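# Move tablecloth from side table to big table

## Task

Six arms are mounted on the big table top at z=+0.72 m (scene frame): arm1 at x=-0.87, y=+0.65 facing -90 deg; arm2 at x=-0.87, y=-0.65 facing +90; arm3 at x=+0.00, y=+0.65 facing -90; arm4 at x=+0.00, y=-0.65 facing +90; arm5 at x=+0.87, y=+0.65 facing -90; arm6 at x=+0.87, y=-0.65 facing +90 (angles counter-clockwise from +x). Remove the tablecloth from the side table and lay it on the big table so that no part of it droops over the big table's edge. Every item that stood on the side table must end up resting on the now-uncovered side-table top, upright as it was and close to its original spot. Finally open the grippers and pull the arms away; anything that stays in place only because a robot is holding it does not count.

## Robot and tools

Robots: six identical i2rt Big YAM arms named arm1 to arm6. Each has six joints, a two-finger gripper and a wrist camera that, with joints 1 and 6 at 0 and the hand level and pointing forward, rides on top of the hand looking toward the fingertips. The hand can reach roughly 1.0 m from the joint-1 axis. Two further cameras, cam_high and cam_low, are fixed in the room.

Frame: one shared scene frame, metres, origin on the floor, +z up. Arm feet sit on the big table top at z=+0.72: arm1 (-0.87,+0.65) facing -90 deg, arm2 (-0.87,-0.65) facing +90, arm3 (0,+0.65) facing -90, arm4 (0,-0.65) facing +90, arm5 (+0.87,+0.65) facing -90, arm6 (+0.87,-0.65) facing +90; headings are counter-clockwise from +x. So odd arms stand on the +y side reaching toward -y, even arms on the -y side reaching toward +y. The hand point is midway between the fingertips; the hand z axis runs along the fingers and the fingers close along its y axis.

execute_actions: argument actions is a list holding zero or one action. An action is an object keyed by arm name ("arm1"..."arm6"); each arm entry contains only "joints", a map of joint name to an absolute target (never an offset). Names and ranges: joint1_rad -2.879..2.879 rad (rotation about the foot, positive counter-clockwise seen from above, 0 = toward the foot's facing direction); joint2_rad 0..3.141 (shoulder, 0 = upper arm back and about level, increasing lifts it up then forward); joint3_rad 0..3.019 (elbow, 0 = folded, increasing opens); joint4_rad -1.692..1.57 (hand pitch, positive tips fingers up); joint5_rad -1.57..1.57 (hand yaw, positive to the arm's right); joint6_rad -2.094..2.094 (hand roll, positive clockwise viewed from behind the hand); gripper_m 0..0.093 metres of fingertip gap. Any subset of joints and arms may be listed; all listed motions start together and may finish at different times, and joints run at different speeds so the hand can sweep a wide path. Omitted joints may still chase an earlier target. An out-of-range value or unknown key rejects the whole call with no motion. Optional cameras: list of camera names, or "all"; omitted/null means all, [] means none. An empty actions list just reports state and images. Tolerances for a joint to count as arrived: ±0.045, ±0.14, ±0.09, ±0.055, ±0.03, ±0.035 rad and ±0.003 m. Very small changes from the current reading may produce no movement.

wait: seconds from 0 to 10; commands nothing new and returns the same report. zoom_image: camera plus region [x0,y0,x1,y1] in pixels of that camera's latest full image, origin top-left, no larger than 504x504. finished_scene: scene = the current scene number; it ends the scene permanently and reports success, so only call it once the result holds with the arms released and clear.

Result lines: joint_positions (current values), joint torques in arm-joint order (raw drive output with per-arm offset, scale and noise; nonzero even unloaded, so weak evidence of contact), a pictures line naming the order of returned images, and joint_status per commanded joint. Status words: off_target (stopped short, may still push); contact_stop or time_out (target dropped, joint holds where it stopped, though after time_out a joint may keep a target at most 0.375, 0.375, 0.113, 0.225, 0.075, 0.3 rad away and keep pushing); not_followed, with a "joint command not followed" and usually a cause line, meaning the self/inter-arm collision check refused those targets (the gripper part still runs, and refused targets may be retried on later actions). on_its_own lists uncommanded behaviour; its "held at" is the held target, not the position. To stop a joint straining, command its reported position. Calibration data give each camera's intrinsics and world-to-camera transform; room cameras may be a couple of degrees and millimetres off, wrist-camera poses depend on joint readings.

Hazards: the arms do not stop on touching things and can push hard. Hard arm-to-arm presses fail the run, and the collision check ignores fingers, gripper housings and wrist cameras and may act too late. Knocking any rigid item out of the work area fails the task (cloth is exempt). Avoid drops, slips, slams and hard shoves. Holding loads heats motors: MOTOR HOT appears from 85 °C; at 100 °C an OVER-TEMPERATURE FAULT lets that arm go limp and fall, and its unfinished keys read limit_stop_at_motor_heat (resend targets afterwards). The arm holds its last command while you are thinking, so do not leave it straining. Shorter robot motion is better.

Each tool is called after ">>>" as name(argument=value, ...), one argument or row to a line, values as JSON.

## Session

>>> execute_actions(
  actions=[],
)

Scene clock: 0.00 s.
Joint torques (N m, as the arm reports them, + toward a larger angle): no reading
Motor temperatures (°C, as the motors report them): arm1=[26 28 29 26 27 27] | arm2=[29 30 32 30 27 28] | arm3=[27 29 31 30 29 30] | arm4=[27 27 34 29 30 28] | arm5=[27 32 37 29 30 31] | arm6=[30 31 34 26 27 29]
arm1.joint_positions: joint1_rad=-0.010 joint2_rad=+0.421 joint3_rad=+1.470 joint4_rad=-1.523 joint5_rad=+0.015 joint6_rad=+0.004 gripper_m=+0.095
arm1.joint_status: not commanded
arm1.hand: x=-0.8709 y=+0.5370 z=+1.3497 quat_wxyz=(-0.369, -0.602, -0.605, +0.369) (m; scene frame)
arm2.joint_positions: joint1_rad=-0.017 joint2_rad=+0.455 joint3_rad=+1.454 joint4_rad=-1.551 joint5_rad=-0.001 joint6_rad=+0.008 gripper_m=+0.094
arm2.joint_status: not commanded
arm2.hand: x=-0.8682 y=-0.5231 z=+1.3115 quat_wxyz=(-0.349, +0.607, -0.626, -0.342) (m; scene frame)
arm3.joint_positions: joint1_rad=-0.009 joint2_rad=+0.448 joint3_rad=+1.477 joint4_rad=-1.524 joint5_rad=-0.017 joint6_rad=+0.010 gripper_m=+0.095
arm3.joint_status: not commanded
arm3.hand: x=-0.0038 y=+0.5294 z=+1.3170 quat_wxyz=(-0.369, -0.613, -0.599, +0.358) (m; scene frame)
arm4.joint_positions: joint1_rad=+0.000 joint2_rad=+0.422 joint3_rad=+1.469 joint4_rad=-1.531 joint5_rad=+0.002 joint6_rad=+0.013 gripper_m=+0.094
arm4.joint_status: not commanded
arm4.hand: x=-0.0069 y=-0.5381 z=+1.3055 quat_wxyz=(-0.365, +0.607, -0.603, -0.367) (m; scene frame)
arm5.joint_positions: joint1_rad=-0.012 joint2_rad=+0.422 joint3_rad=+1.474 joint4_rad=-1.550 joint5_rad=+0.007 joint6_rad=-0.001 gripper_m=+0.095
arm5.joint_status: not commanded
arm5.hand: x=+0.8654 y=+0.5398 z=+1.3181 quat_wxyz=(-0.352, -0.619, -0.597, +0.369) (m; scene frame)
arm6.joint_positions: joint1_rad=+0.015 joint2_rad=+0.432 joint3_rad=+1.482 joint4_rad=-1.535 joint5_rad=-0.012 joint6_rad=+0.001 gripper_m=+0.095
arm6.joint_status: not commanded
arm6.hand: x=+0.8633 y=-0.5377 z=+1.3852 quat_wxyz=(-0.359, +0.615, -0.595, -0.373) (m; scene frame)
pictures: arm1_cam_wrist, arm2_cam_wrist, arm3_cam_wrist, arm4_cam_wrist, arm5_cam_wrist, arm6_cam_wrist, cam_high, cam_low
Images, in order (width x height): arm1_cam_wrist 616x616, arm2_cam_wrist 616x616, arm3_cam_wrist 616x616, arm4_cam_wrist 616x616, arm5_cam_wrist 616x616, arm6_cam_wrist 616x616, cam_high 504x504, cam_low 504x504.

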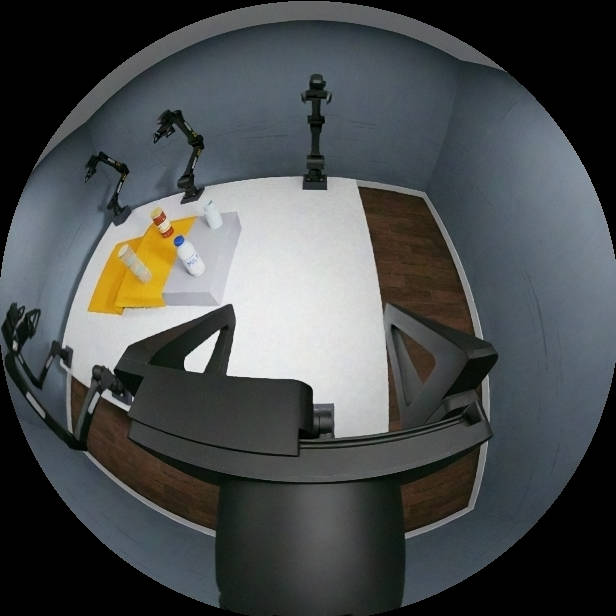

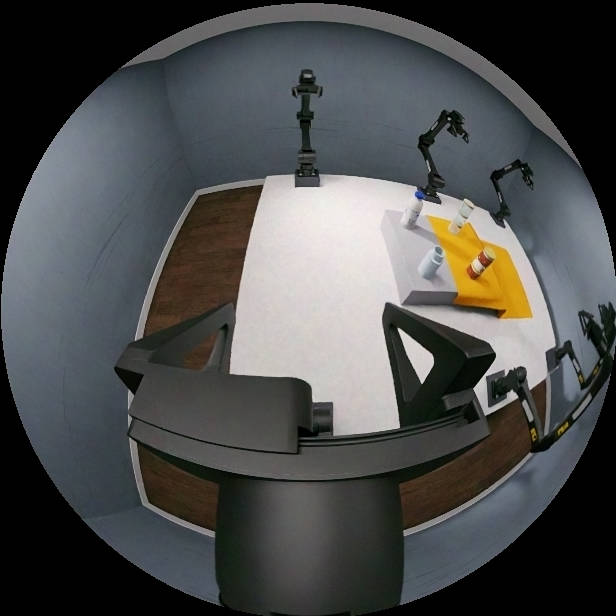

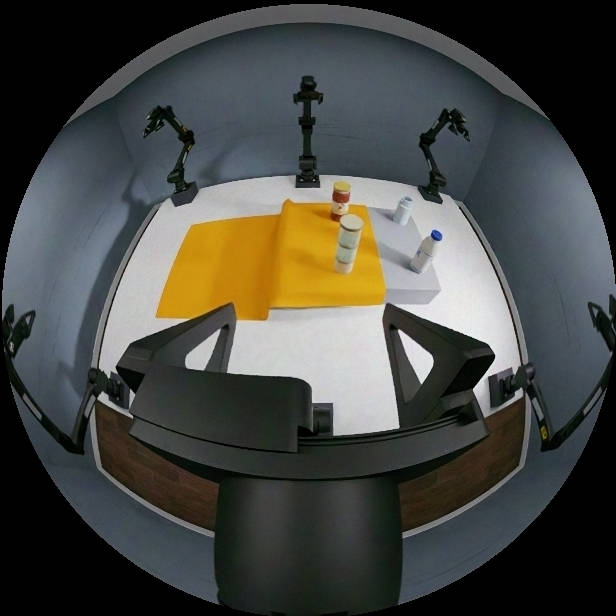

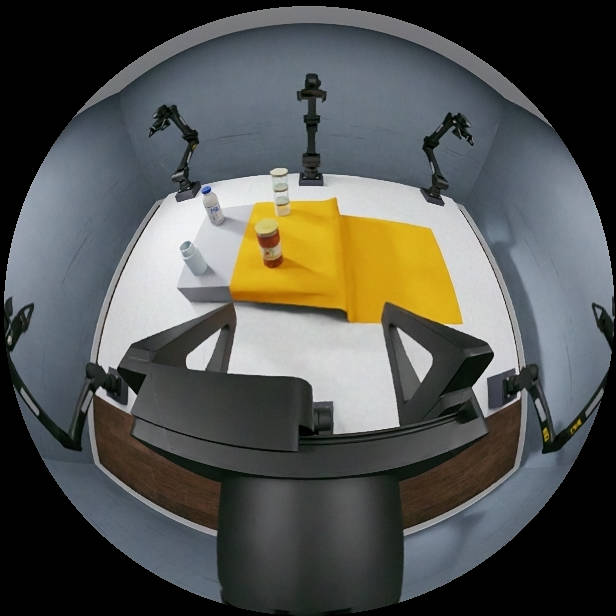

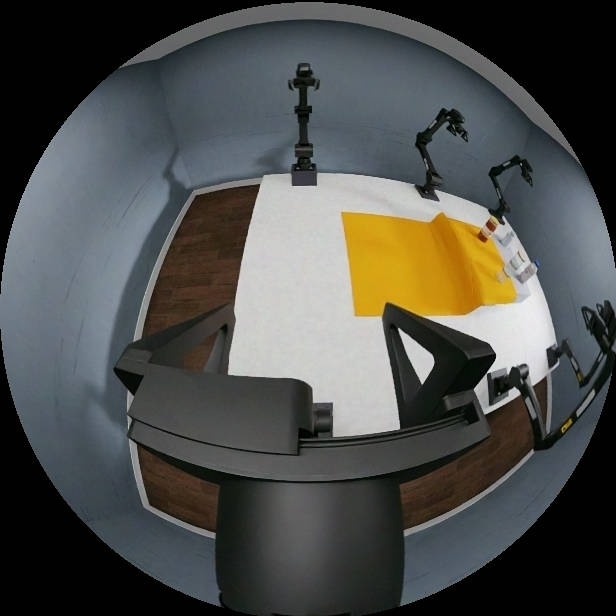

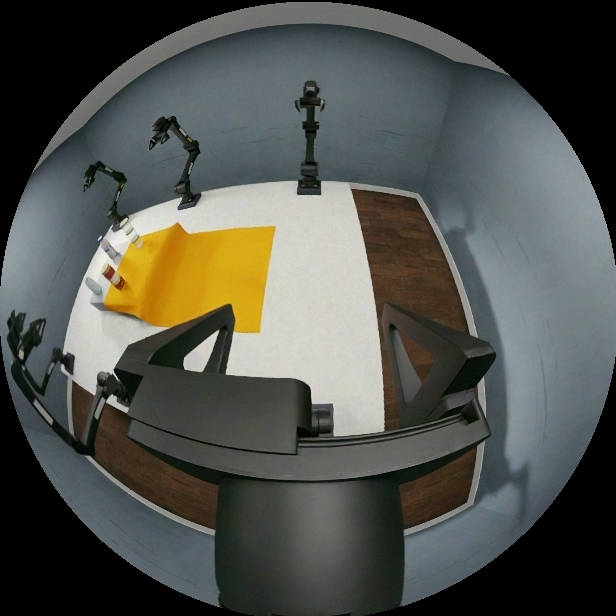

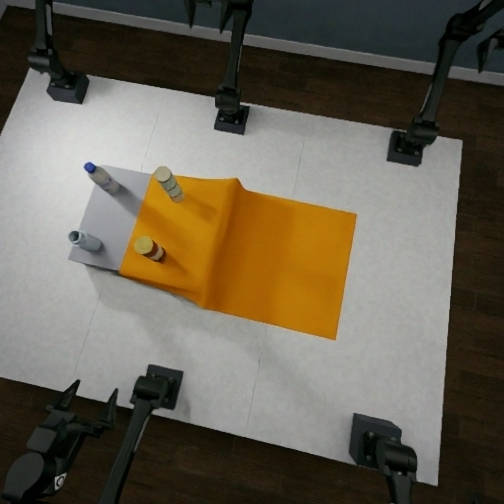

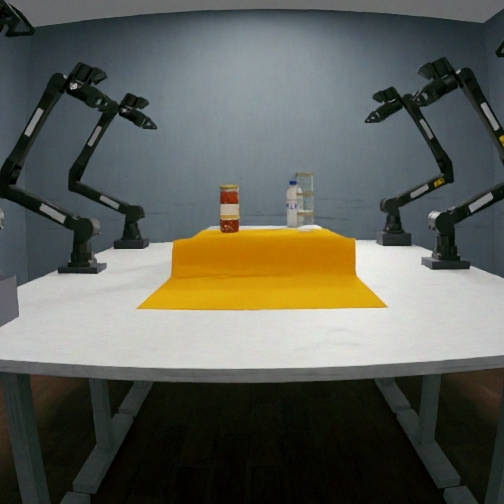

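>>> execute_actions(
  actions=[
    {"arm3":{"joints":{"joint1_rad":-0.222,"joint2_rad":0.767,"joint3_rad":0.283,"joint4_rad":0.2,"joint5_rad":0}},"arm4":{"joints":{"joint1_rad":0.224,"joint2_rad":1.0,"joint3_rad":0.43,"joint4_rad":0.3}},"arm5":{"joints":{"joint1_rad":-1.076,"joint2_rad":1.5,"joint3_rad":2.2,"joint6_rad":-1.16,"joint4_rad":-1.12}},"arm6":{"joints":{"joint1_rad":1.105,"joint2_rad":1.5,"joint3_rad":2.2,"joint6_rad":1.16,"joint4_rad":-0.98}}},
  ],
  cameras=["cam_high","cam_low","arm3_cam_wrist","arm4_cam_wrist"],
)

Scene clock: 22.53 s.
Joint torques (N m, as the arm reports them, + toward a larger angle): arm1=[ 0.98  5.87  6.58  1.73  0.02 -0.06] | arm2=[-0.6   5.04  8.67  2.19 -0.01  0.09] | arm3=[-0.95 -1.15  9.57  3.08 -0.02  0.11] | arm4=[-0.92 -8.08  9.73  3.07 -0.04 -0.1 ] | arm5=[  0.13 -12.6   10.39   1.92  -0.07  -0.17] | arm6=[  0.64 -13.89  13.69   2.3    0.09   0.09]
Motor temperatures (°C, as the motors report them): arm1=[26 29 32 26 27 27] | arm2=[29 30 35 30 27 28] | arm3=[27 29 33 30 29 30] | arm4=[27 28 35 29 30 28] | arm5=[27 32 40 29 30 31] | arm6=[30 31 37 27 27 29]
arm1.joint_positions: joint1_rad=-0.010 joint2_rad=+0.421 joint3_rad=+1.470 joint4_rad=-1.523 joint5_rad=+0.015 joint6_rad=+0.004 gripper_m=+0.095
arm1.joint_status: not commanded
arm1.hand: x=-0.8709 y=+0.5370 z=+1.3497 quat_wxyz=(-0.369, -0.602, -0.605, +0.369) (m; scene frame)
arm2.joint_positions: joint1_rad=-0.017 joint2_rad=+0.455 joint3_rad=+1.454 joint4_rad=-1.551 joint5_rad=-0.001 joint6_rad=+0.008 gripper_m=+0.094
arm2.joint_status: not commanded
arm2.hand: x=-0.8682 y=-0.5231 z=+1.3115 quat_wxyz=(-0.349, +0.607, -0.626, -0.342) (m; scene frame)
arm3.joint_positions: joint1_rad=-0.213 joint2_rad=+0.772 joint3_rad=+0.288 joint4_rad=+0.174 joint5_rad=-0.002 joint6_rad=+0.010 gripper_m=+0.095
arm3.joint_status: all done
arm3.hand: x=-0.0832 y=+0.2899 z=+0.9419 quat_wxyz=(-0.374, -0.634, -0.499, +0.457) (m; scene frame)
arm4.joint_positions: joint1_rad=+0.218 joint2_rad=+1.015 joint3_rad=+0.436 joint4_rad=+0.273 joint5_rad=+0.002 joint6_rad=+0.013 gripper_m=+0.094
arm4.joint_status: all done
arm4.hand: x=-0.1012 y=-0.2278 z=+0.9465 quat_wxyz=(-0.368, +0.631, -0.503, -0.463) (m; scene frame)
arm5.joint_positions: joint1_rad=-1.081 joint2_rad=+1.492 joint3_rad=+2.161 joint4_rad=-1.127 joint5_rad=+0.008 joint6_rad=-1.148 gripper_m=+0.095
arm5.joint_status: all done
arm5.hand: x=+0.3525 y=+0.3883 z=+1.3982 quat_wxyz=(+0.180, -0.587, -0.613, +0.497) (m; scene frame)
arm6.joint_positions: joint1_rad=+1.114 joint2_rad=+1.505 joint3_rad=+2.156 joint4_rad=-0.994 joint5_rad=-0.011 joint6_rad=+1.146 gripper_m=+0.095
arm6.joint_status: all done
arm6.hand: x=+0.3256 y=-0.3929 z=+1.4772 quat_wxyz=(+0.199, +0.575, -0.582, -0.539) (m; scene frame)
pictures: arm3_cam_wrist, arm4_cam_wrist, cam_high, cam_low
camera_calibration (this result's frames):
arm3_cam_wrist: T_world_to_cam=[[-0.976939, 0.212368, -0.0221547, -0.123284], [0.184202, 0.78577, -0.590454, 0.347362], [-0.107985, -0.580918, -0.806767, 1.04651], [0, 0, 0, 1]] pos_world=[-0.0714174, 0.361174, 1.04666]
arm4_cam_wrist: T_world_to_cam=[[0.975556, 0.219702, 0.00468006, 0.141657], [0.17946, -0.784216, -0.593969, 0.403031], [-0.126826, 0.58029, -0.804474, 1.009], [0, 0, 0, 1]] pos_world=[-0.0825549, -0.300574, 1.05044]
Images, in order (width x height): arm3_cam_wrist 616x616, arm4_cam_wrist 616x616, cam_high 504x504, cam_low 504x504.

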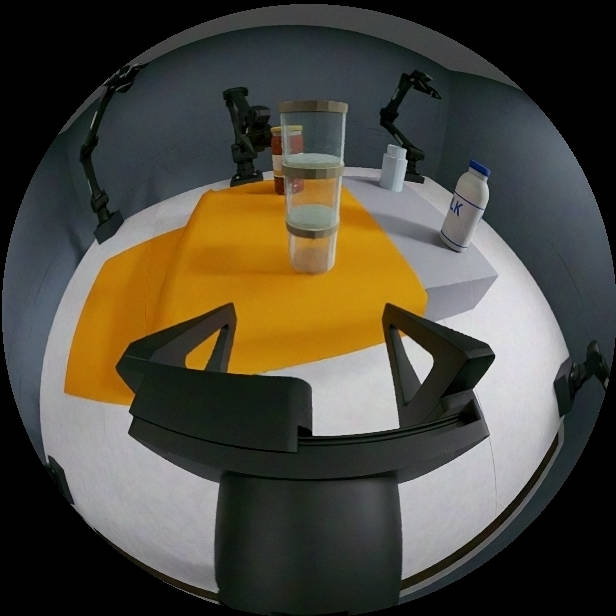

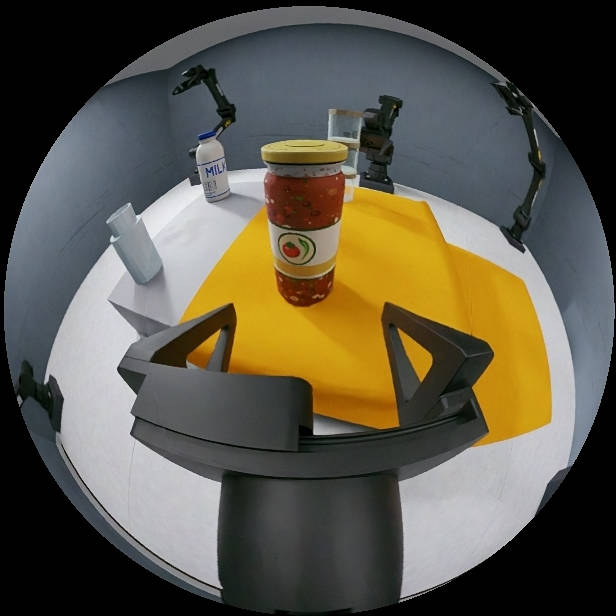

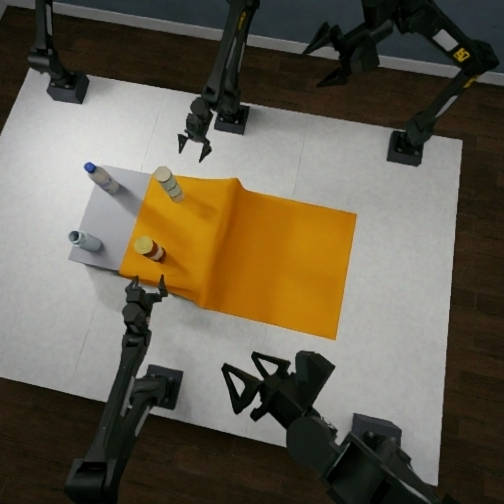

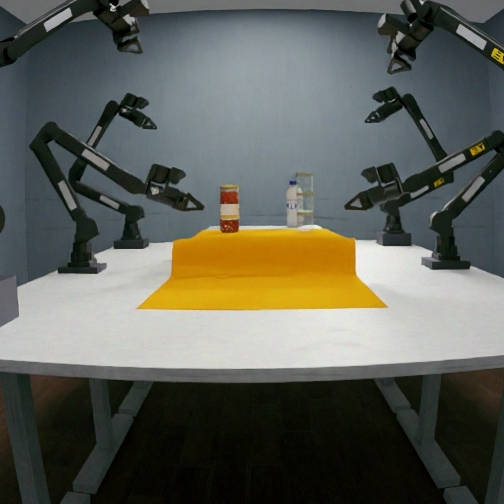

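>>> execute_actions(
  actions=[
    {"arm3":{"joints":{"joint2_rad":1.27,"joint3_rad":0.395,"joint4_rad":0.67}},"arm4":{"joints":{"joint1_rad":0.235,"joint2_rad":1.41,"joint3_rad":0.71,"joint4_rad":0.565}},"arm5":{"joints":{"joint2_rad":2.37,"joint3_rad":2.495,"joint4_rad":-1.125}},"arm6":{"joints":{"joint1_rad":1.10,"joint2_rad":2.385,"joint3_rad":2.385,"joint4_rad":-0.98}}},
  ],
  cameras=["cam_low","arm3_cam_wrist","arm4_cam_wrist","arm5_cam_wrist","arm6_cam_wrist"],
)

>>> zoom_image(
  camera="cam_low",
  region=[150, 160, 400, 290],
)

Scene clock: 37.50 s.
Joint torques (N m, as the arm reports them, + toward a larger angle): arm1=[ 0.98  5.88  6.58  1.73  0.02 -0.05] | arm2=[-0.12  5.11  8.93  1.96  0.04  0.07] | arm3=[-0.9  -4.7  10.27  3.1  -0.03  0.12] | arm4=[ -0.68 -12.24  12.66   2.98  -0.03  -0.1 ] | arm5=[  0.16 -28.41  11.49   0.99  -0.11  -0.2 ] | arm6=[  0.45 -30.35  14.33   1.31   0.08   0.16]
Motor temperatures (°C, as the motors report them): arm1=[26 29 33 26 27 27] | arm2=[29 30 35 30 27 28] | arm3=[27 29 35 30 29 30] | arm4=[27 28 36 30 30 28] | arm5=[27 33 45 29 30 31] | arm6=[30 32 42 27 27 29]
arm1.joint_positions: joint1_rad=-0.010 joint2_rad=+0.421 joint3_rad=+1.470 joint4_rad=-1.523 joint5_rad=+0.015 joint6_rad=+0.004 gripper_m=+0.095
arm1.joint_status: not commanded
arm1.hand: x=-0.8709 y=+0.5370 z=+1.3497 quat_wxyz=(-0.369, -0.602, -0.605, +0.369) (m; scene frame)
arm2.joint_positions: joint1_rad=-0.017 joint2_rad=+0.455 joint3_rad=+1.454 joint4_rad=-1.551 joint5_rad=-0.001 joint6_rad=+0.008 gripper_m=+0.094
arm2.joint_status: not commanded
arm2.hand: x=-0.8682 y=-0.5231 z=+1.3115 quat_wxyz=(-0.349, +0.607, -0.626, -0.342) (m; scene frame)
arm3.joint_positions: joint1_rad=-0.213 joint2_rad=+1.268 joint3_rad=+0.364 joint4_rad=+0.644 joint5_rad=-0.002 joint6_rad=+0.010 gripper_m=+0.095
arm3.joint_status: all done
arm3.hand: x=-0.1001 y=+0.2140 z=+0.9006 quat_wxyz=(-0.387, -0.622, -0.490, +0.473) (m; scene frame)
arm4.joint_positions: joint1_rad=+0.226 joint2_rad=+1.408 joint3_rad=+0.671 joint4_rad=+0.541 joint5_rad=+0.002 joint6_rad=+0.013 gripper_m=+0.094
arm4.joint_status: all done
arm4.hand: x=-0.1325 y=-0.1144 z=+0.9516 quat_wxyz=(-0.392, +0.607, -0.479, -0.498) (m; scene frame)
arm5.joint_positions: joint1_rad=-1.081 joint2_rad=+2.359 joint3_rad=+2.454 joint4_rad=-1.126 joint5_rad=+0.008 joint6_rad=-1.149 gripper_m=+0.095
arm5.joint_status: all done
arm5.hand: x=+0.1157 y=+0.2692 z=+0.9316 quat_wxyz=(+0.094, -0.666, -0.697, +0.250) (m; scene frame)
arm6.joint_positions: joint1_rad=+1.109 joint2_rad=+2.400 joint3_rad=+2.341 joint4_rad=-0.982 joint5_rad=-0.011 joint6_rad=+1.147 gripper_m=+0.095
arm6.joint_status: all done
arm6.hand: x=+0.1024 y=-0.2784 z=+0.9168 quat_wxyz=(+0.092, +0.674, -0.691, -0.244) (m; scene frame)
pictures: arm3_cam_wrist, arm4_cam_wrist, arm5_cam_wrist, arm6_cam_wrist, cam_low
camera_calibration (this result's frames):
arm3_cam_wrist: T_world_to_cam=[[-0.9771, 0.211674, -0.0216888, -0.124846], [0.177662, 0.755482, -0.630622, 0.42771], [-0.117101, -0.620034, -0.775787, 0.946845], [0, 0, 0, 1]] pos_world=[-0.0870988, 0.290376, 1.00157]
arm4_cam_wrist: T_world_to_cam=[[0.973593, 0.22826, 0.00360917, 0.149045], [0.170234, -0.71538, -0.677682, 0.586832], [-0.152106, 0.660401, -0.735347, 0.883349], [0, 0, 0, 1]] pos_world=[-0.110645, -0.197578, 1.04671]
arm5_cam_wrist: T_world_to_cam=[[-0.879335, 0.017864, 0.475869, -0.345248], [0.207673, 0.91365, 0.349451, -0.588336], [-0.428535, 0.406109, -0.807114, 0.811028], [0, 0, 0, 1]] pos_world=[0.166146, 0.214335, 1.02448]
arm6_cam_wrist: T_world_to_cam=[[0.890188, 0.0239434, -0.454963, 0.327411], [0.201174, -0.916647, 0.34538, -0.58958], [-0.408771, -0.398981, -0.820805, 0.815097], [0, 0, 0, 1]] pos_world=[0.16034, -0.223068, 1.02162]
Images, in order (width x height): arm3_cam_wrist 616x616, arm4_cam_wrist 616x616, arm5_cam_wrist 616x616, arm6_cam_wrist 616x616, cam_low 504x504.

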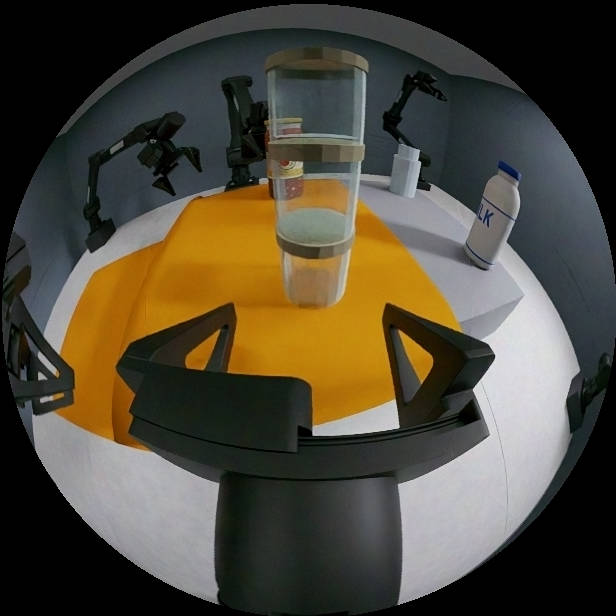

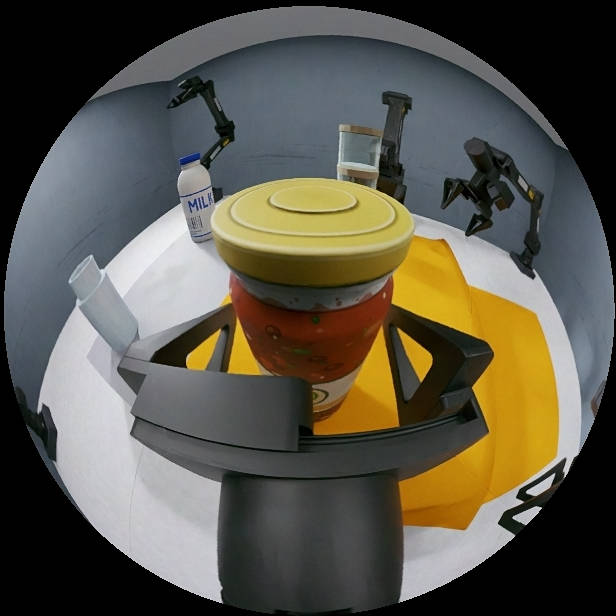

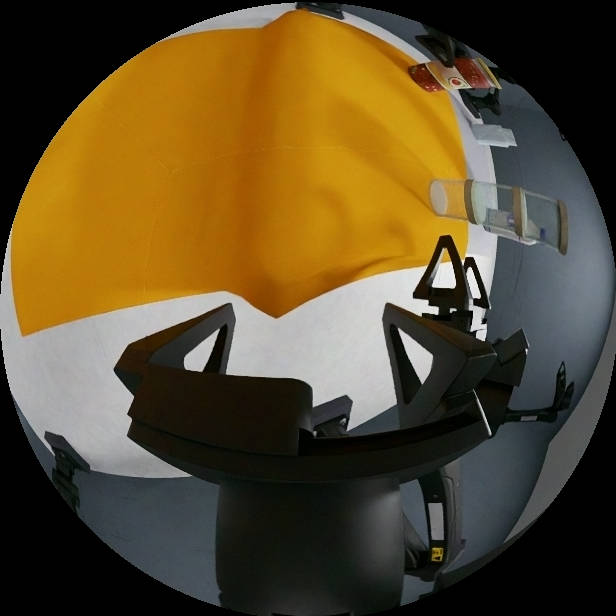

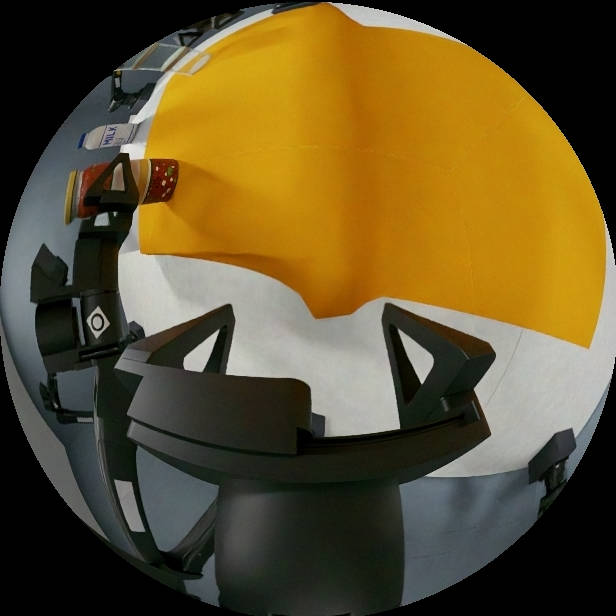

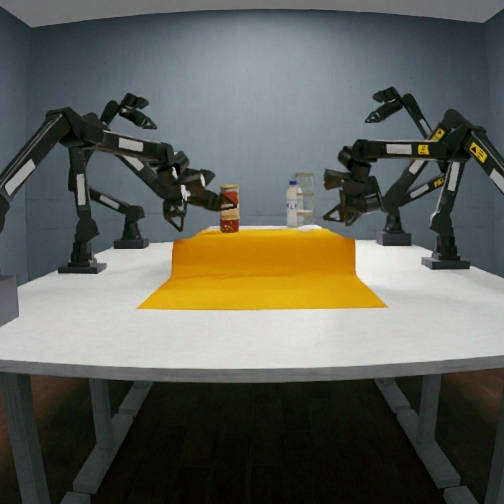

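Region (150, 160, 400, 290) of cam_low's 504x504 image, scaled by 2.016, with more detail than that image has; it fills the top 262 rows of this view, and the rest is white.

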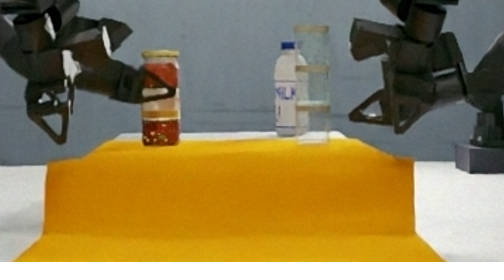

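>>> execute_actions(
  actions=[
    {"arm3":{"joints":{"joint1_rad":-0.23,"joint2_rad":1.526,"joint3_rad":0.61,"joint4_rad":0.715}},"arm4":{"joints":{"gripper_m":0.03}},"arm5":{"joints":{"joint1_rad":-1.065,"joint2_rad":2.42,"joint3_rad":2.25,"joint4_rad":-0.885}},"arm6":{"joints":{"joint1_rad":1.09,"joint2_rad":2.476,"joint3_rad":2.24,"joint4_rad":-0.79}}},
  ],
  cameras=["cam_low","arm3_cam_wrist","arm5_cam_wrist","arm6_cam_wrist"],
)

Scene clock: 50.53 s.
Joint torques (N m, as the arm reports them, + toward a larger angle): arm1=[ 0.99  5.89  6.58  1.73  0.01 -0.06] | arm2=[-0.62  4.58  8.73  2.12  0.03  0.03] | arm3=[-1.13 -7.94  9.64  2.98 -0.03  0.12] | arm4=[ -0.59 -12.04  12.69   2.95  -0.07  -0.11] | arm5=[  0.03 -28.14   9.     1.51  -0.12  -0.2 ] | arm6=[  1.19 -29.6   11.57   1.7    0.06   0.12]
Motor temperatures (°C, as the motors report them): arm1=[26 29 33 26 27 27] | arm2=[29 30 36 30 27 28] | arm3=[27 29 36 30 29 30] | arm4=[27 28 38 30 30 28] | arm5=[27 37 47 29 30 31] | arm6=[30 36 44 27 27 29]
arm1.joint_positions: joint1_rad=-0.010 joint2_rad=+0.421 joint3_rad=+1.470 joint4_rad=-1.523 joint5_rad=+0.015 joint6_rad=+0.004 gripper_m=+0.095
arm1.joint_status: not commanded
arm1.hand: x=-0.8709 y=+0.5370 z=+1.3497 quat_wxyz=(-0.369, -0.602, -0.605, +0.369) (m; scene frame)
arm2.joint_positions: joint1_rad=-0.017 joint2_rad=+0.455 joint3_rad=+1.454 joint4_rad=-1.551 joint5_rad=-0.001 joint6_rad=+0.008 gripper_m=+0.094
arm2.joint_status: not commanded
arm2.hand: x=-0.8682 y=-0.5231 z=+1.3115 quat_wxyz=(-0.349, +0.607, -0.626, -0.342) (m; scene frame)
arm3.joint_positions: joint1_rad=-0.218 joint2_rad=+1.522 joint3_rad=+0.584 joint4_rad=+0.692 joint5_rad=-0.002 joint6_rad=+0.010 gripper_m=+0.095
arm3.joint_status: all done
arm3.hand: x=-0.1221 y=+0.1290 z=+0.8959 quat_wxyz=(-0.389, -0.620, -0.486, +0.478) (m; scene frame)
arm4.joint_positions: joint1_rad=+0.226 joint2_rad=+1.408 joint3_rad=+0.671 joint4_rad=+0.541 joint5_rad=+0.003 joint6_rad=+0.013 gripper_m=+0.066
arm4.joint_status: gripper_m off_target (ended at +0.066, target +0.030)
arm4.hand: x=-0.1323 y=-0.1144 z=+0.9517 quat_wxyz=(-0.393, +0.606, -0.479, -0.498) (m; scene frame)
arm5.joint_positions: joint1_rad=-1.069 joint2_rad=+2.400 joint3_rad=+2.245 joint4_rad=-0.900 joint5_rad=+0.008 joint6_rad=-1.149 gripper_m=+0.095
arm5.joint_status: all done
arm5.hand: x=+0.1196 y=+0.2601 z=+0.8207 quat_wxyz=(+0.088, -0.664, -0.703, +0.240) (m; scene frame)
arm6.joint_positions: joint1_rad=+1.096 joint2_rad=+2.477 joint3_rad=+2.225 joint4_rad=-0.806 joint5_rad=-0.011 joint6_rad=+1.147 gripper_m=+0.095
arm6.joint_status: all done
arm6.hand: x=+0.1081 y=-0.2684 z=+0.8158 quat_wxyz=(+0.087, +0.671, -0.697, -0.236) (m; scene frame)
pictures: arm3_cam_wrist, arm5_cam_wrist, arm6_cam_wrist, cam_low
camera_calibration (this result's frames):
arm3_cam_wrist: T_world_to_cam=[[-0.976081, 0.216334, -0.0215723, -0.128984], [0.17953, 0.746087, -0.641189, 0.503828], [-0.122616, -0.629726, -0.76708, 0.880764], [0, 0, 0, 1]] pos_world=[-0.108355, 0.206644, 0.995883]
arm5_cam_wrist: T_world_to_cam=[[-0.88943, 0.00230683, 0.457065, -0.268231], [0.18929, 0.912062, 0.363747, -0.551198], [-0.416033, 0.410046, -0.811652, 0.727978], [0, 0, 0, 1]] pos_world=[0.168626, 0.204842, 0.91396]
arm6_cam_wrist: T_world_to_cam=[[0.897732, 0.0086643, -0.440457, 0.259408], [0.183471, -0.916328, 0.355923, -0.553278], [-0.400519, -0.400335, -0.824207, 0.740065], [0, 0, 0, 1]] pos_world=[0.165042, -0.212958, 0.921149]
Images, in order (width x height): arm3_cam_wrist 616x616, arm5_cam_wrist 616x616, arm6_cam_wrist 616x616, cam_low 504x504.

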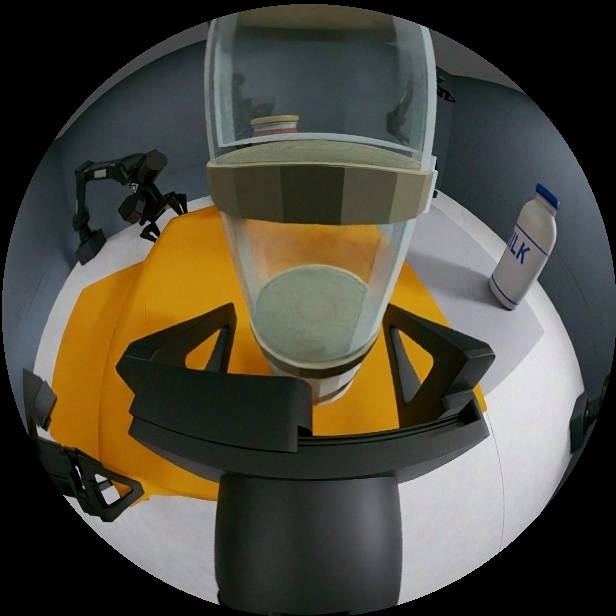

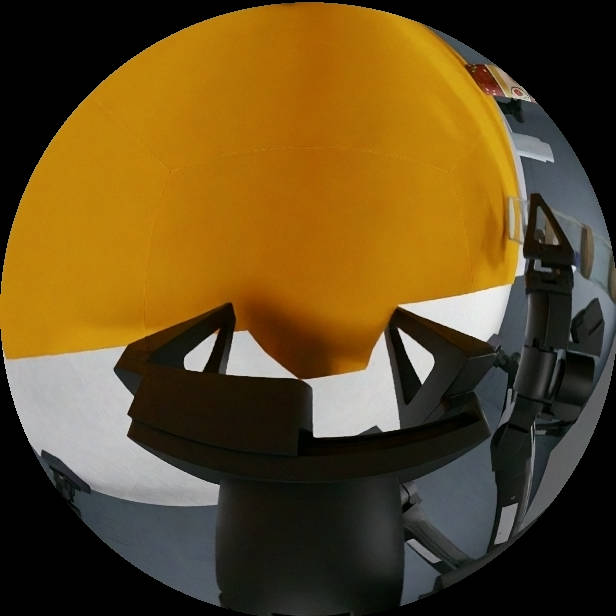

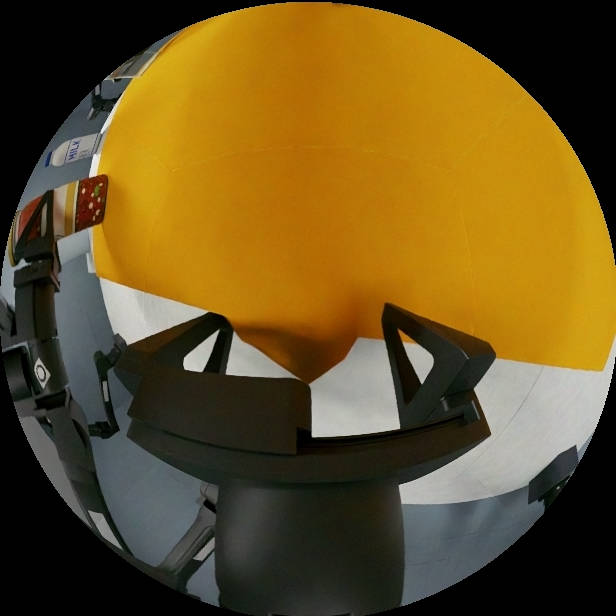

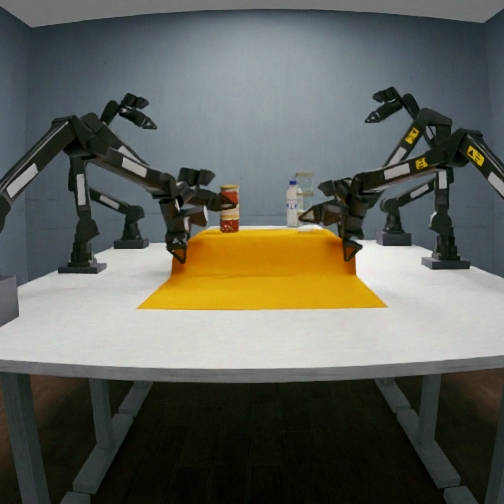

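>>> execute_actions(
  actions=[
    {"arm3":{"joints":{"gripper_m":0.03}},"arm4":{"joints":{"joint2_rad":1.14,"joint3_rad":0.74,"joint4_rad":0.36}},"arm5":{"joints":{"gripper_m":0.0}},"arm6":{"joints":{"gripper_m":0.0}}},
  ],
  cameras=[],
)

>>> execute_actions(
  actions=[
    {"arm3":{"joints":{"joint2_rad":1.30,"joint3_rad":0.64,"joint4_rad":0.5}}},
  ],
  cameras=["cam_low","arm3_cam_wrist","arm5_cam_wrist","arm6_cam_wrist"],
)

Scene clock: 57.53 s.
Joint torques (N m, as the arm reports them, + toward a larger angle): arm1=[ 1.01  5.86  6.58  1.72  0.02 -0.05] | arm2=[0.87 5.99 8.77 2.03 0.03 0.11] | arm3=[-1.08 -7.95  9.63  2.96 -0.1   0.12] | arm4=[ -0.63 -12.9   16.61   2.88  -0.07  -0.11] | arm5=[  0.24 -27.8    9.     1.33  -0.23  -0.19] | arm6=[  0.67 -29.6   11.69   1.46   0.13   0.11]
Motor temperatures (°C, as the motors report them): arm1=[26 29 33 26 27 27] | arm2=[29 30 36 30 27 28] | arm3=[27 29 36 30 29 30] | arm4=[27 28 38 30 30 28] | arm5=[27 37 47 29 30 31] | arm6=[30 37 43 27 27 29]
arm1.joint_positions: joint1_rad=-0.010 joint2_rad=+0.421 joint3_rad=+1.470 joint4_rad=-1.523 joint5_rad=+0.015 joint6_rad=+0.004 gripper_m=+0.095
arm1.joint_status: not commanded
arm1.hand: x=-0.8709 y=+0.5370 z=+1.3497 quat_wxyz=(-0.369, -0.602, -0.605, +0.369) (m; scene frame)
arm2.joint_positions: joint1_rad=-0.017 joint2_rad=+0.455 joint3_rad=+1.454 joint4_rad=-1.551 joint5_rad=-0.001 joint6_rad=+0.008 gripper_m=+0.094
arm2.joint_status: not commanded
arm2.hand: x=-0.8682 y=-0.5231 z=+1.3115 quat_wxyz=(-0.349, +0.607, -0.626, -0.342) (m; scene frame)
arm3.joint_positions: joint1_rad=-0.219 joint2_rad=+1.522 joint3_rad=+0.584 joint4_rad=+0.692 joint5_rad=+0.000 joint6_rad=+0.010 gripper_m=+0.060
arm3.joint_status: gripper_m off_target (ended at +0.060, target +0.030)
arm3.hand: x=-0.1230 y=+0.1292 z=+0.8959 quat_wxyz=(-0.388, -0.621, -0.485, +0.479) (m; scene frame)
arm4.joint_positions: joint1_rad=+0.226 joint2_rad=+1.176 joint3_rad=+0.671 joint4_rad=+0.338 joint5_rad=+0.003 joint6_rad=+0.013 gripper_m=+0.066
arm4.joint_status: all done
arm4.hand: x=-0.1246 y=-0.1493 z=+1.0219 quat_wxyz=(-0.400, +0.599, -0.474, -0.507) (m; scene frame)
arm5.joint_positions: joint1_rad=-1.071 joint2_rad=+2.398 joint3_rad=+2.245 joint4_rad=-0.894 joint5_rad=+0.011 joint6_rad=-1.150 gripper_m=+0.002
arm5.joint_status: all done
arm5.hand: x=+0.1173 y=+0.2613 z=+0.8227 quat_wxyz=(+0.091, -0.663, -0.702, +0.243) (m; scene frame)
arm6.joint_positions: joint1_rad=+1.096 joint2_rad=+2.477 joint3_rad=+2.225 joint4_rad=-0.798 joint5_rad=-0.013 joint6_rad=+1.147 gripper_m=+0.001
arm6.joint_status: all done
arm6.hand: x=+0.1064 y=-0.2680 z=+0.8168 quat_wxyz=(+0.089, +0.670, -0.696, -0.240) (m; scene frame)
pictures: none
No camera images: the call's "cameras" was empty. Leave "cameras" out to get every camera's image.

Scene clock: 58.63 s.
Joint torques (N m, as the arm reports them, + toward a larger angle): arm1=[ 1.    5.87  6.59  1.73  0.02 -0.06] | arm2=[0.17 5.6  8.75 2.07 0.08 0.01] | arm3=[-1.08 -7.13 13.79  1.96 -0.11  0.12] | arm4=[ -0.59 -13.06  16.57   2.9   -0.07  -0.11] | arm5=[  0.18 -27.8    9.01   1.33  -0.23  -0.19] | arm6=[  1.06 -29.82  11.57   1.47   0.2    0.16]
Motor temperatures (°C, as the motors report them): arm1=[26 29 33 26 27 27] | arm2=[29 30 36 30 27 28] | arm3=[27 29 36 30 29 30] | arm4=[27 28 38 30 30 28] | arm5=[27 37 47 29 30 31] | arm6=[30 37 43 27 27 29]
arm1.joint_positions: joint1_rad=-0.010 joint2_rad=+0.421 joint3_rad=+1.470 joint4_rad=-1.523 joint5_rad=+0.015 joint6_rad=+0.004 gripper_m=+0.095
arm1.joint_status: not commanded
arm1.hand: x=-0.8709 y=+0.5370 z=+1.3497 quat_wxyz=(-0.369, -0.602, -0.605, +0.369) (m; scene frame)
arm2.joint_positions: joint1_rad=-0.017 joint2_rad=+0.455 joint3_rad=+1.454 joint4_rad=-1.551 joint5_rad=-0.001 joint6_rad=+0.008 gripper_m=+0.094
arm2.joint_status: not commanded
arm2.hand: x=-0.8682 y=-0.5231 z=+1.3115 quat_wxyz=(-0.349, +0.607, -0.626, -0.342) (m; scene frame)
arm3.joint_positions: joint1_rad=-0.219 joint2_rad=+1.306 joint3_rad=+0.584 joint4_rad=+0.505 joint5_rad=+0.000 joint6_rad=+0.010 gripper_m=+0.060
arm3.joint_status: all done
arm3.hand: x=-0.1188 y=+0.1493 z=+0.9605 quat_wxyz=(-0.395, -0.614, -0.479, +0.488) (m; scene frame)
arm4.joint_positions: joint1_rad=+0.226 joint2_rad=+1.176 joint3_rad=+0.671 joint4_rad=+0.338 joint5_rad=+0.003 joint6_rad=+0.013 gripper_m=+0.066
arm4.joint_status: not commanded
arm4.hand: x=-0.1246 y=-0.1493 z=+1.0219 quat_wxyz=(-0.400, +0.599, -0.474, -0.507) (m; scene frame)
arm5.joint_positions: joint1_rad=-1.071 joint2_rad=+2.398 joint3_rad=+2.245 joint4_rad=-0.894 joint5_rad=+0.011 joint6_rad=-1.150 gripper_m=+0.002
arm5.joint_status: not commanded
arm5.hand: x=+0.1173 y=+0.2613 z=+0.8227 quat_wxyz=(+0.091, -0.663, -0.702, +0.243) (m; scene frame)
arm6.joint_positions: joint1_rad=+1.096 joint2_rad=+2.477 joint3_rad=+2.225 joint4_rad=-0.798 joint5_rad=-0.013 joint6_rad=+1.147 gripper_m=+0.001
arm6.joint_status: not commanded
arm6.hand: x=+0.1064 y=-0.2680 z=+0.8168 quat_wxyz=(+0.089, +0.670, -0.696, -0.240) (m; scene frame)
pictures: arm3_cam_wrist, arm5_cam_wrist, arm6_cam_wrist, cam_low
camera_calibration (this result's frames):
arm3_cam_wrist: T_world_to_cam=[[-0.975527, 0.218885, -0.0208801, -0.129799], [0.177305, 0.726924, -0.663434, 0.553432], [-0.130038, -0.6509, -0.747944, 0.927358], [0, 0, 0, 1]] pos_world=[-0.104157, 0.229725, 1.05807]
arm5_cam_wrist: T_world_to_cam=[[-0.885574, 0.00518226, 0.464469, -0.278485], [0.19465, 0.912045, 0.360951, -0.550893], [-0.421746, 0.410057, -0.808692, 0.726464], [0, 0, 0, 1]] pos_world=[0.166996, 0.20599, 0.915678]
arm6_cam_wrist: T_world_to_cam=[[0.894215, 0.0104738, -0.447514, 0.267963], [0.187161, -0.916896, 0.352522, -0.550647], [-0.406632, -0.398988, -0.821863, 0.739477], [0, 0, 0, 1]] pos_world=[0.164138, -0.212651, 0.921781]
Images, in order (width x height): arm3_cam_wrist 616x616, arm5_cam_wrist 616x616, arm6_cam_wrist 616x616, cam_low 504x504.

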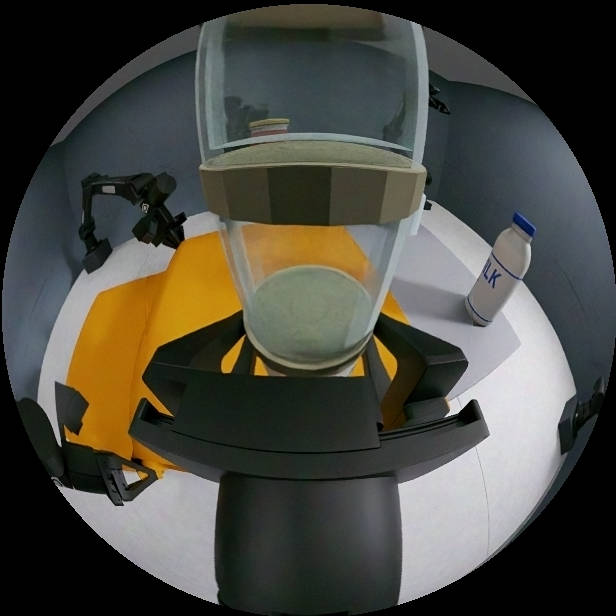

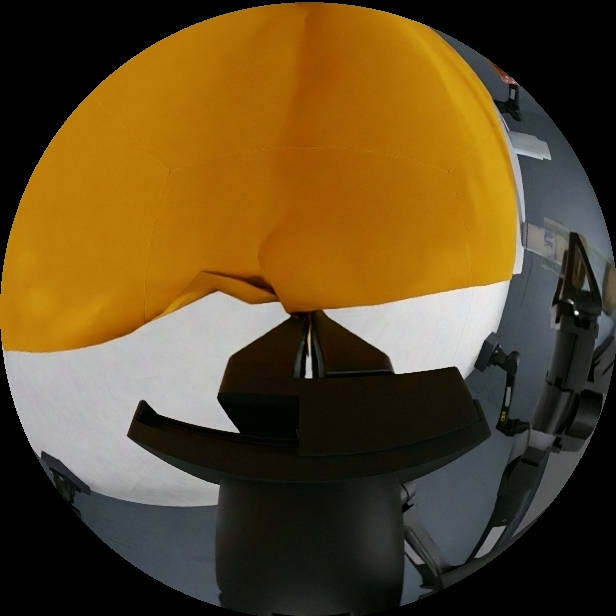

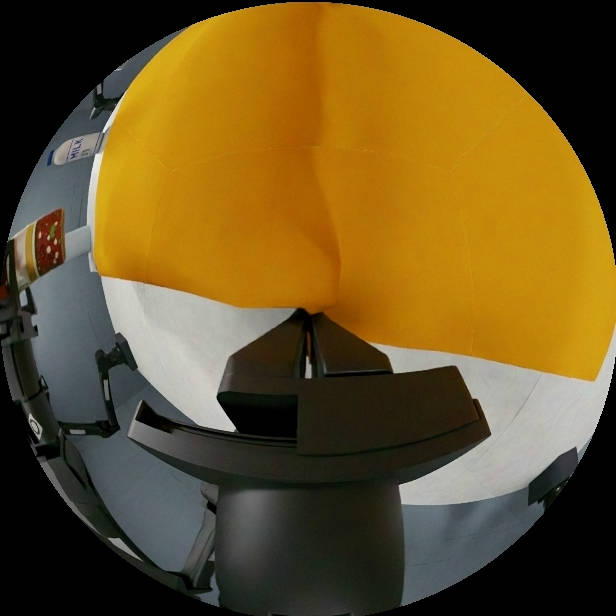

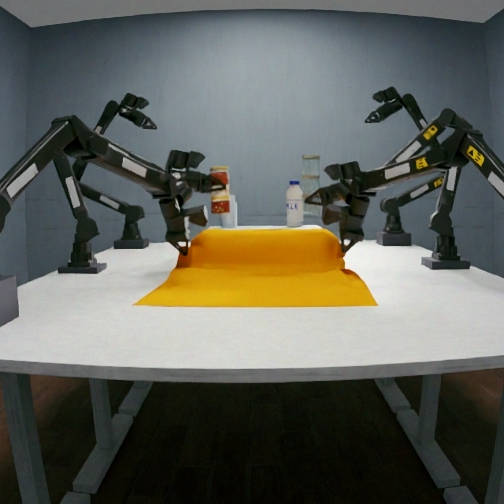

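Same pull as before (separation 0.50 < 0.53).

>>> execute_actions(
  actions=[
    {"arm5":{"joints":{"joint1_rad":-0.96,"joint2_rad":1.95,"joint3_rad":1.75,"joint4_rad":-0.9,"joint6_rad":-1.03}},"arm6":{"joints":{"joint1_rad":0.975,"joint2_rad":2.02,"joint3_rad":1.705,"joint4_rad":-0.75,"joint6_rad":1.04}}},
  ],
  cameras=["cam_high","cam_low"],
)

Scene clock: 64.40 s.
Joint torques (N m, as the arm reports them, + toward a larger angle): arm1=[ 0.99  5.87  6.58  1.74  0.02 -0.06] | arm2=[-0.99  5.09  8.82  2.15  0.05  0.03] | arm3=[-1.08 -7.   13.77  1.97 -0.11  0.12] | arm4=[ -0.64 -13.01  16.6    2.87  -0.07  -0.11] | arm5=[ -1.11 -21.23   8.47   0.69  -0.15   0.06] | arm6=[  1.09 -21.27  10.78   1.49   0.15  -0.1 ]
Motor temperatures (°C, as the motors report them): arm1=[26 29 33 26 27 27] | arm2=[29 30 36 30 27 28] | arm3=[27 29 37 30 29 30] | arm4=[27 28 40 30 30 28] | arm5=[27 38 46 29 30 31] | arm6=[30 37 43 27 27 29]
arm1.joint_positions: joint1_rad=-0.010 joint2_rad=+0.421 joint3_rad=+1.470 joint4_rad=-1.523 joint5_rad=+0.015 joint6_rad=+0.004 gripper_m=+0.095
arm1.joint_status: not commanded
arm1.hand: x=-0.8709 y=+0.5370 z=+1.3497 quat_wxyz=(-0.369, -0.602, -0.605, +0.369) (m; scene frame)
arm2.joint_positions: joint1_rad=-0.017 joint2_rad=+0.455 joint3_rad=+1.454 joint4_rad=-1.551 joint5_rad=-0.001 joint6_rad=+0.008 gripper_m=+0.094
arm2.joint_status: not commanded
arm2.hand: x=-0.8682 y=-0.5231 z=+1.3115 quat_wxyz=(-0.349, +0.607, -0.626, -0.342) (m; scene frame)
arm3.joint_positions: joint1_rad=-0.219 joint2_rad=+1.306 joint3_rad=+0.584 joint4_rad=+0.505 joint5_rad=+0.000 joint6_rad=+0.010 gripper_m=+0.060
arm3.joint_status: not commanded
arm3.hand: x=-0.1188 y=+0.1493 z=+0.9605 quat_wxyz=(-0.395, -0.614, -0.479, +0.488) (m; scene frame)
arm4.joint_positions: joint1_rad=+0.226 joint2_rad=+1.176 joint3_rad=+0.671 joint4_rad=+0.338 joint5_rad=+0.003 joint6_rad=+0.013 gripper_m=+0.066
arm4.joint_status: not commanded
arm4.hand: x=-0.1246 y=-0.1493 z=+1.0219 quat_wxyz=(-0.400, +0.599, -0.474, -0.507) (m; scene frame)
arm5.joint_positions: joint1_rad=-0.952 joint2_rad=+1.930 joint3_rad=+1.753 joint4_rad=-0.894 joint5_rad=+0.009 joint6_rad=-1.041 gripper_m=+0.001
arm5.joint_status: all done
arm5.hand: x=+0.2807 y=+0.2500 z=+0.9342 quat_wxyz=(+0.059, -0.662, -0.708, +0.240) (m; scene frame)
arm6.joint_positions: joint1_rad=+0.966 joint2_rad=+2.006 joint3_rad=+1.698 joint4_rad=-0.760 joint5_rad=-0.014 joint6_rad=+1.054 gripper_m=+0.001
arm6.joint_status: all done
arm6.hand: x=+0.2680 y=-0.2445 z=+0.9302 quat_wxyz=(+0.061, +0.659, -0.710, -0.241) (m; scene frame)
pictures: cam_high, cam_low
Images, in order (width x height): cam_high 504x504, cam_low 504x504.

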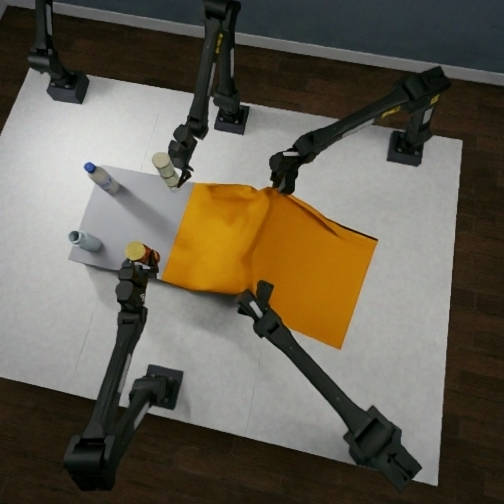

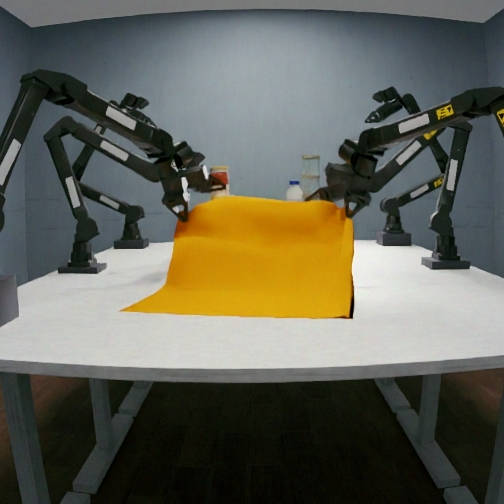

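>>> execute_actions(
  actions=[
    {"arm5":{"joints":{"joint1_rad":-0.785,"joint2_rad":1.6,"joint3_rad":1.647,"joint4_rad":-1.2,"joint6_rad":-0.85}},"arm6":{"joints":{"joint1_rad":0.79,"joint2_rad":1.65,"joint3_rad":1.56,"joint4_rad":-1.08,"joint6_rad":0.85}},"arm3":{"joints":{"joint2_rad":1.485,"joint4_rad":0.71}},"arm4":{"joints":{"joint2_rad":1.33,"joint4_rad":0.585}}},
  ],
  cameras=["cam_high","cam_low"],
)

Scene clock: 73.90 s.
Joint torques (N m, as the arm reports them, + toward a larger angle): arm1=[ 0.93  5.89  6.58  1.74  0.02 -0.06] | arm2=[ 0.28  4.72  9.04  1.85 -0.01  0.11] | arm3=[-1.06 -9.51 12.28  3.87 -0.11  0.12] | arm4=[ -0.66 -16.61  15.41   4.89  -0.06  -0.1 ] | arm5=[ -0.49 -15.11  10.06   0.31  -0.05   0.03] | arm6=[  1.68 -16.25  12.35   0.68   0.04  -0.12]
Motor temperatures (°C, as the motors report them): arm1=[26 29 33 26 27 27] | arm2=[29 30 36 30 27 28] | arm3=[27 30 39 30 29 30] | arm4=[27 28 41 30 30 28] | arm5=[27 37 46 29 30 31] | arm6=[30 37 42 27 27 29]
arm1.joint_positions: joint1_rad=-0.010 joint2_rad=+0.421 joint3_rad=+1.470 joint4_rad=-1.523 joint5_rad=+0.015 joint6_rad=+0.004 gripper_m=+0.095
arm1.joint_status: not commanded
arm1.hand: x=-0.8709 y=+0.5370 z=+1.3497 quat_wxyz=(-0.369, -0.602, -0.605, +0.369) (m; scene frame)
arm2.joint_positions: joint1_rad=-0.017 joint2_rad=+0.455 joint3_rad=+1.454 joint4_rad=-1.551 joint5_rad=-0.001 joint6_rad=+0.008 gripper_m=+0.094
arm2.joint_status: not commanded
arm2.hand: x=-0.8682 y=-0.5231 z=+1.3115 quat_wxyz=(-0.349, +0.607, -0.626, -0.342) (m; scene frame)
arm3.joint_positions: joint1_rad=-0.219 joint2_rad=+1.505 joint3_rad=+0.586 joint4_rad=+0.663 joint5_rad=+0.000 joint6_rad=+0.010 gripper_m=+0.060
arm3.joint_status: all done
arm3.hand: x=-0.1227 y=+0.1303 z=+0.8987 quat_wxyz=(-0.385, -0.623, -0.487, +0.476) (m; scene frame)
arm4.joint_positions: joint1_rad=+0.226 joint2_rad=+1.382 joint3_rad=+0.671 joint4_rad=+0.514 joint5_rad=+0.003 joint6_rad=+0.013 gripper_m=+0.066
arm4.joint_status: joint4_rad time_out (moved +0.176 of +0.247); the others done
arm4.on_its_own: joint4_rad reads +0.514 and still pushes toward +0.585 since a time_out
arm4.hand: x=-0.1316 y=-0.1176 z=+0.9590 quat_wxyz=(-0.393, +0.607, -0.480, -0.498) (m; scene frame)
arm5.joint_positions: joint1_rad=-0.783 joint2_rad=+1.583 joint3_rad=+1.627 joint4_rad=-1.187 joint5_rad=+0.007 joint6_rad=-0.859 gripper_m=+0.001
arm5.joint_status: all done
arm5.hand: x=+0.4534 y=+0.2494 z=+1.0577 quat_wxyz=(+0.014, -0.672, -0.710, +0.211) (m; scene frame)
arm6.joint_positions: joint1_rad=+0.783 joint2_rad=+1.639 joint3_rad=+1.535 joint4_rad=-1.068 joint5_rad=-0.011 joint6_rad=+0.864 gripper_m=+0.001
arm6.joint_status: all done
arm6.hand: x=+0.4477 y=-0.2366 z=+1.0544 quat_wxyz=(+0.012, +0.669, -0.717, -0.197) (m; scene frame)
pictures: cam_high, cam_low
Images, in order (width x height): cam_high 504x504, cam_low 504x504.

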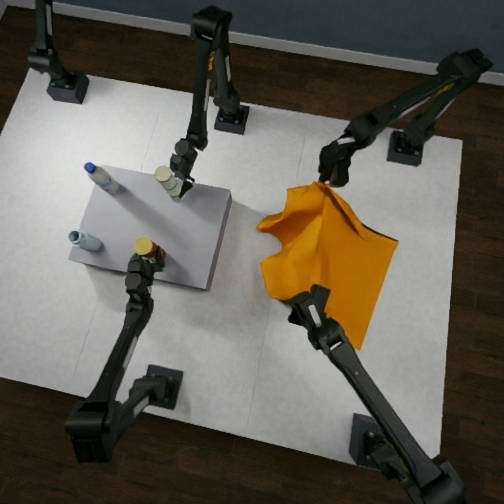

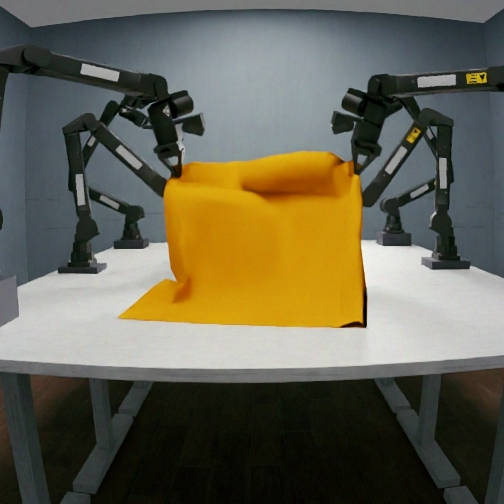

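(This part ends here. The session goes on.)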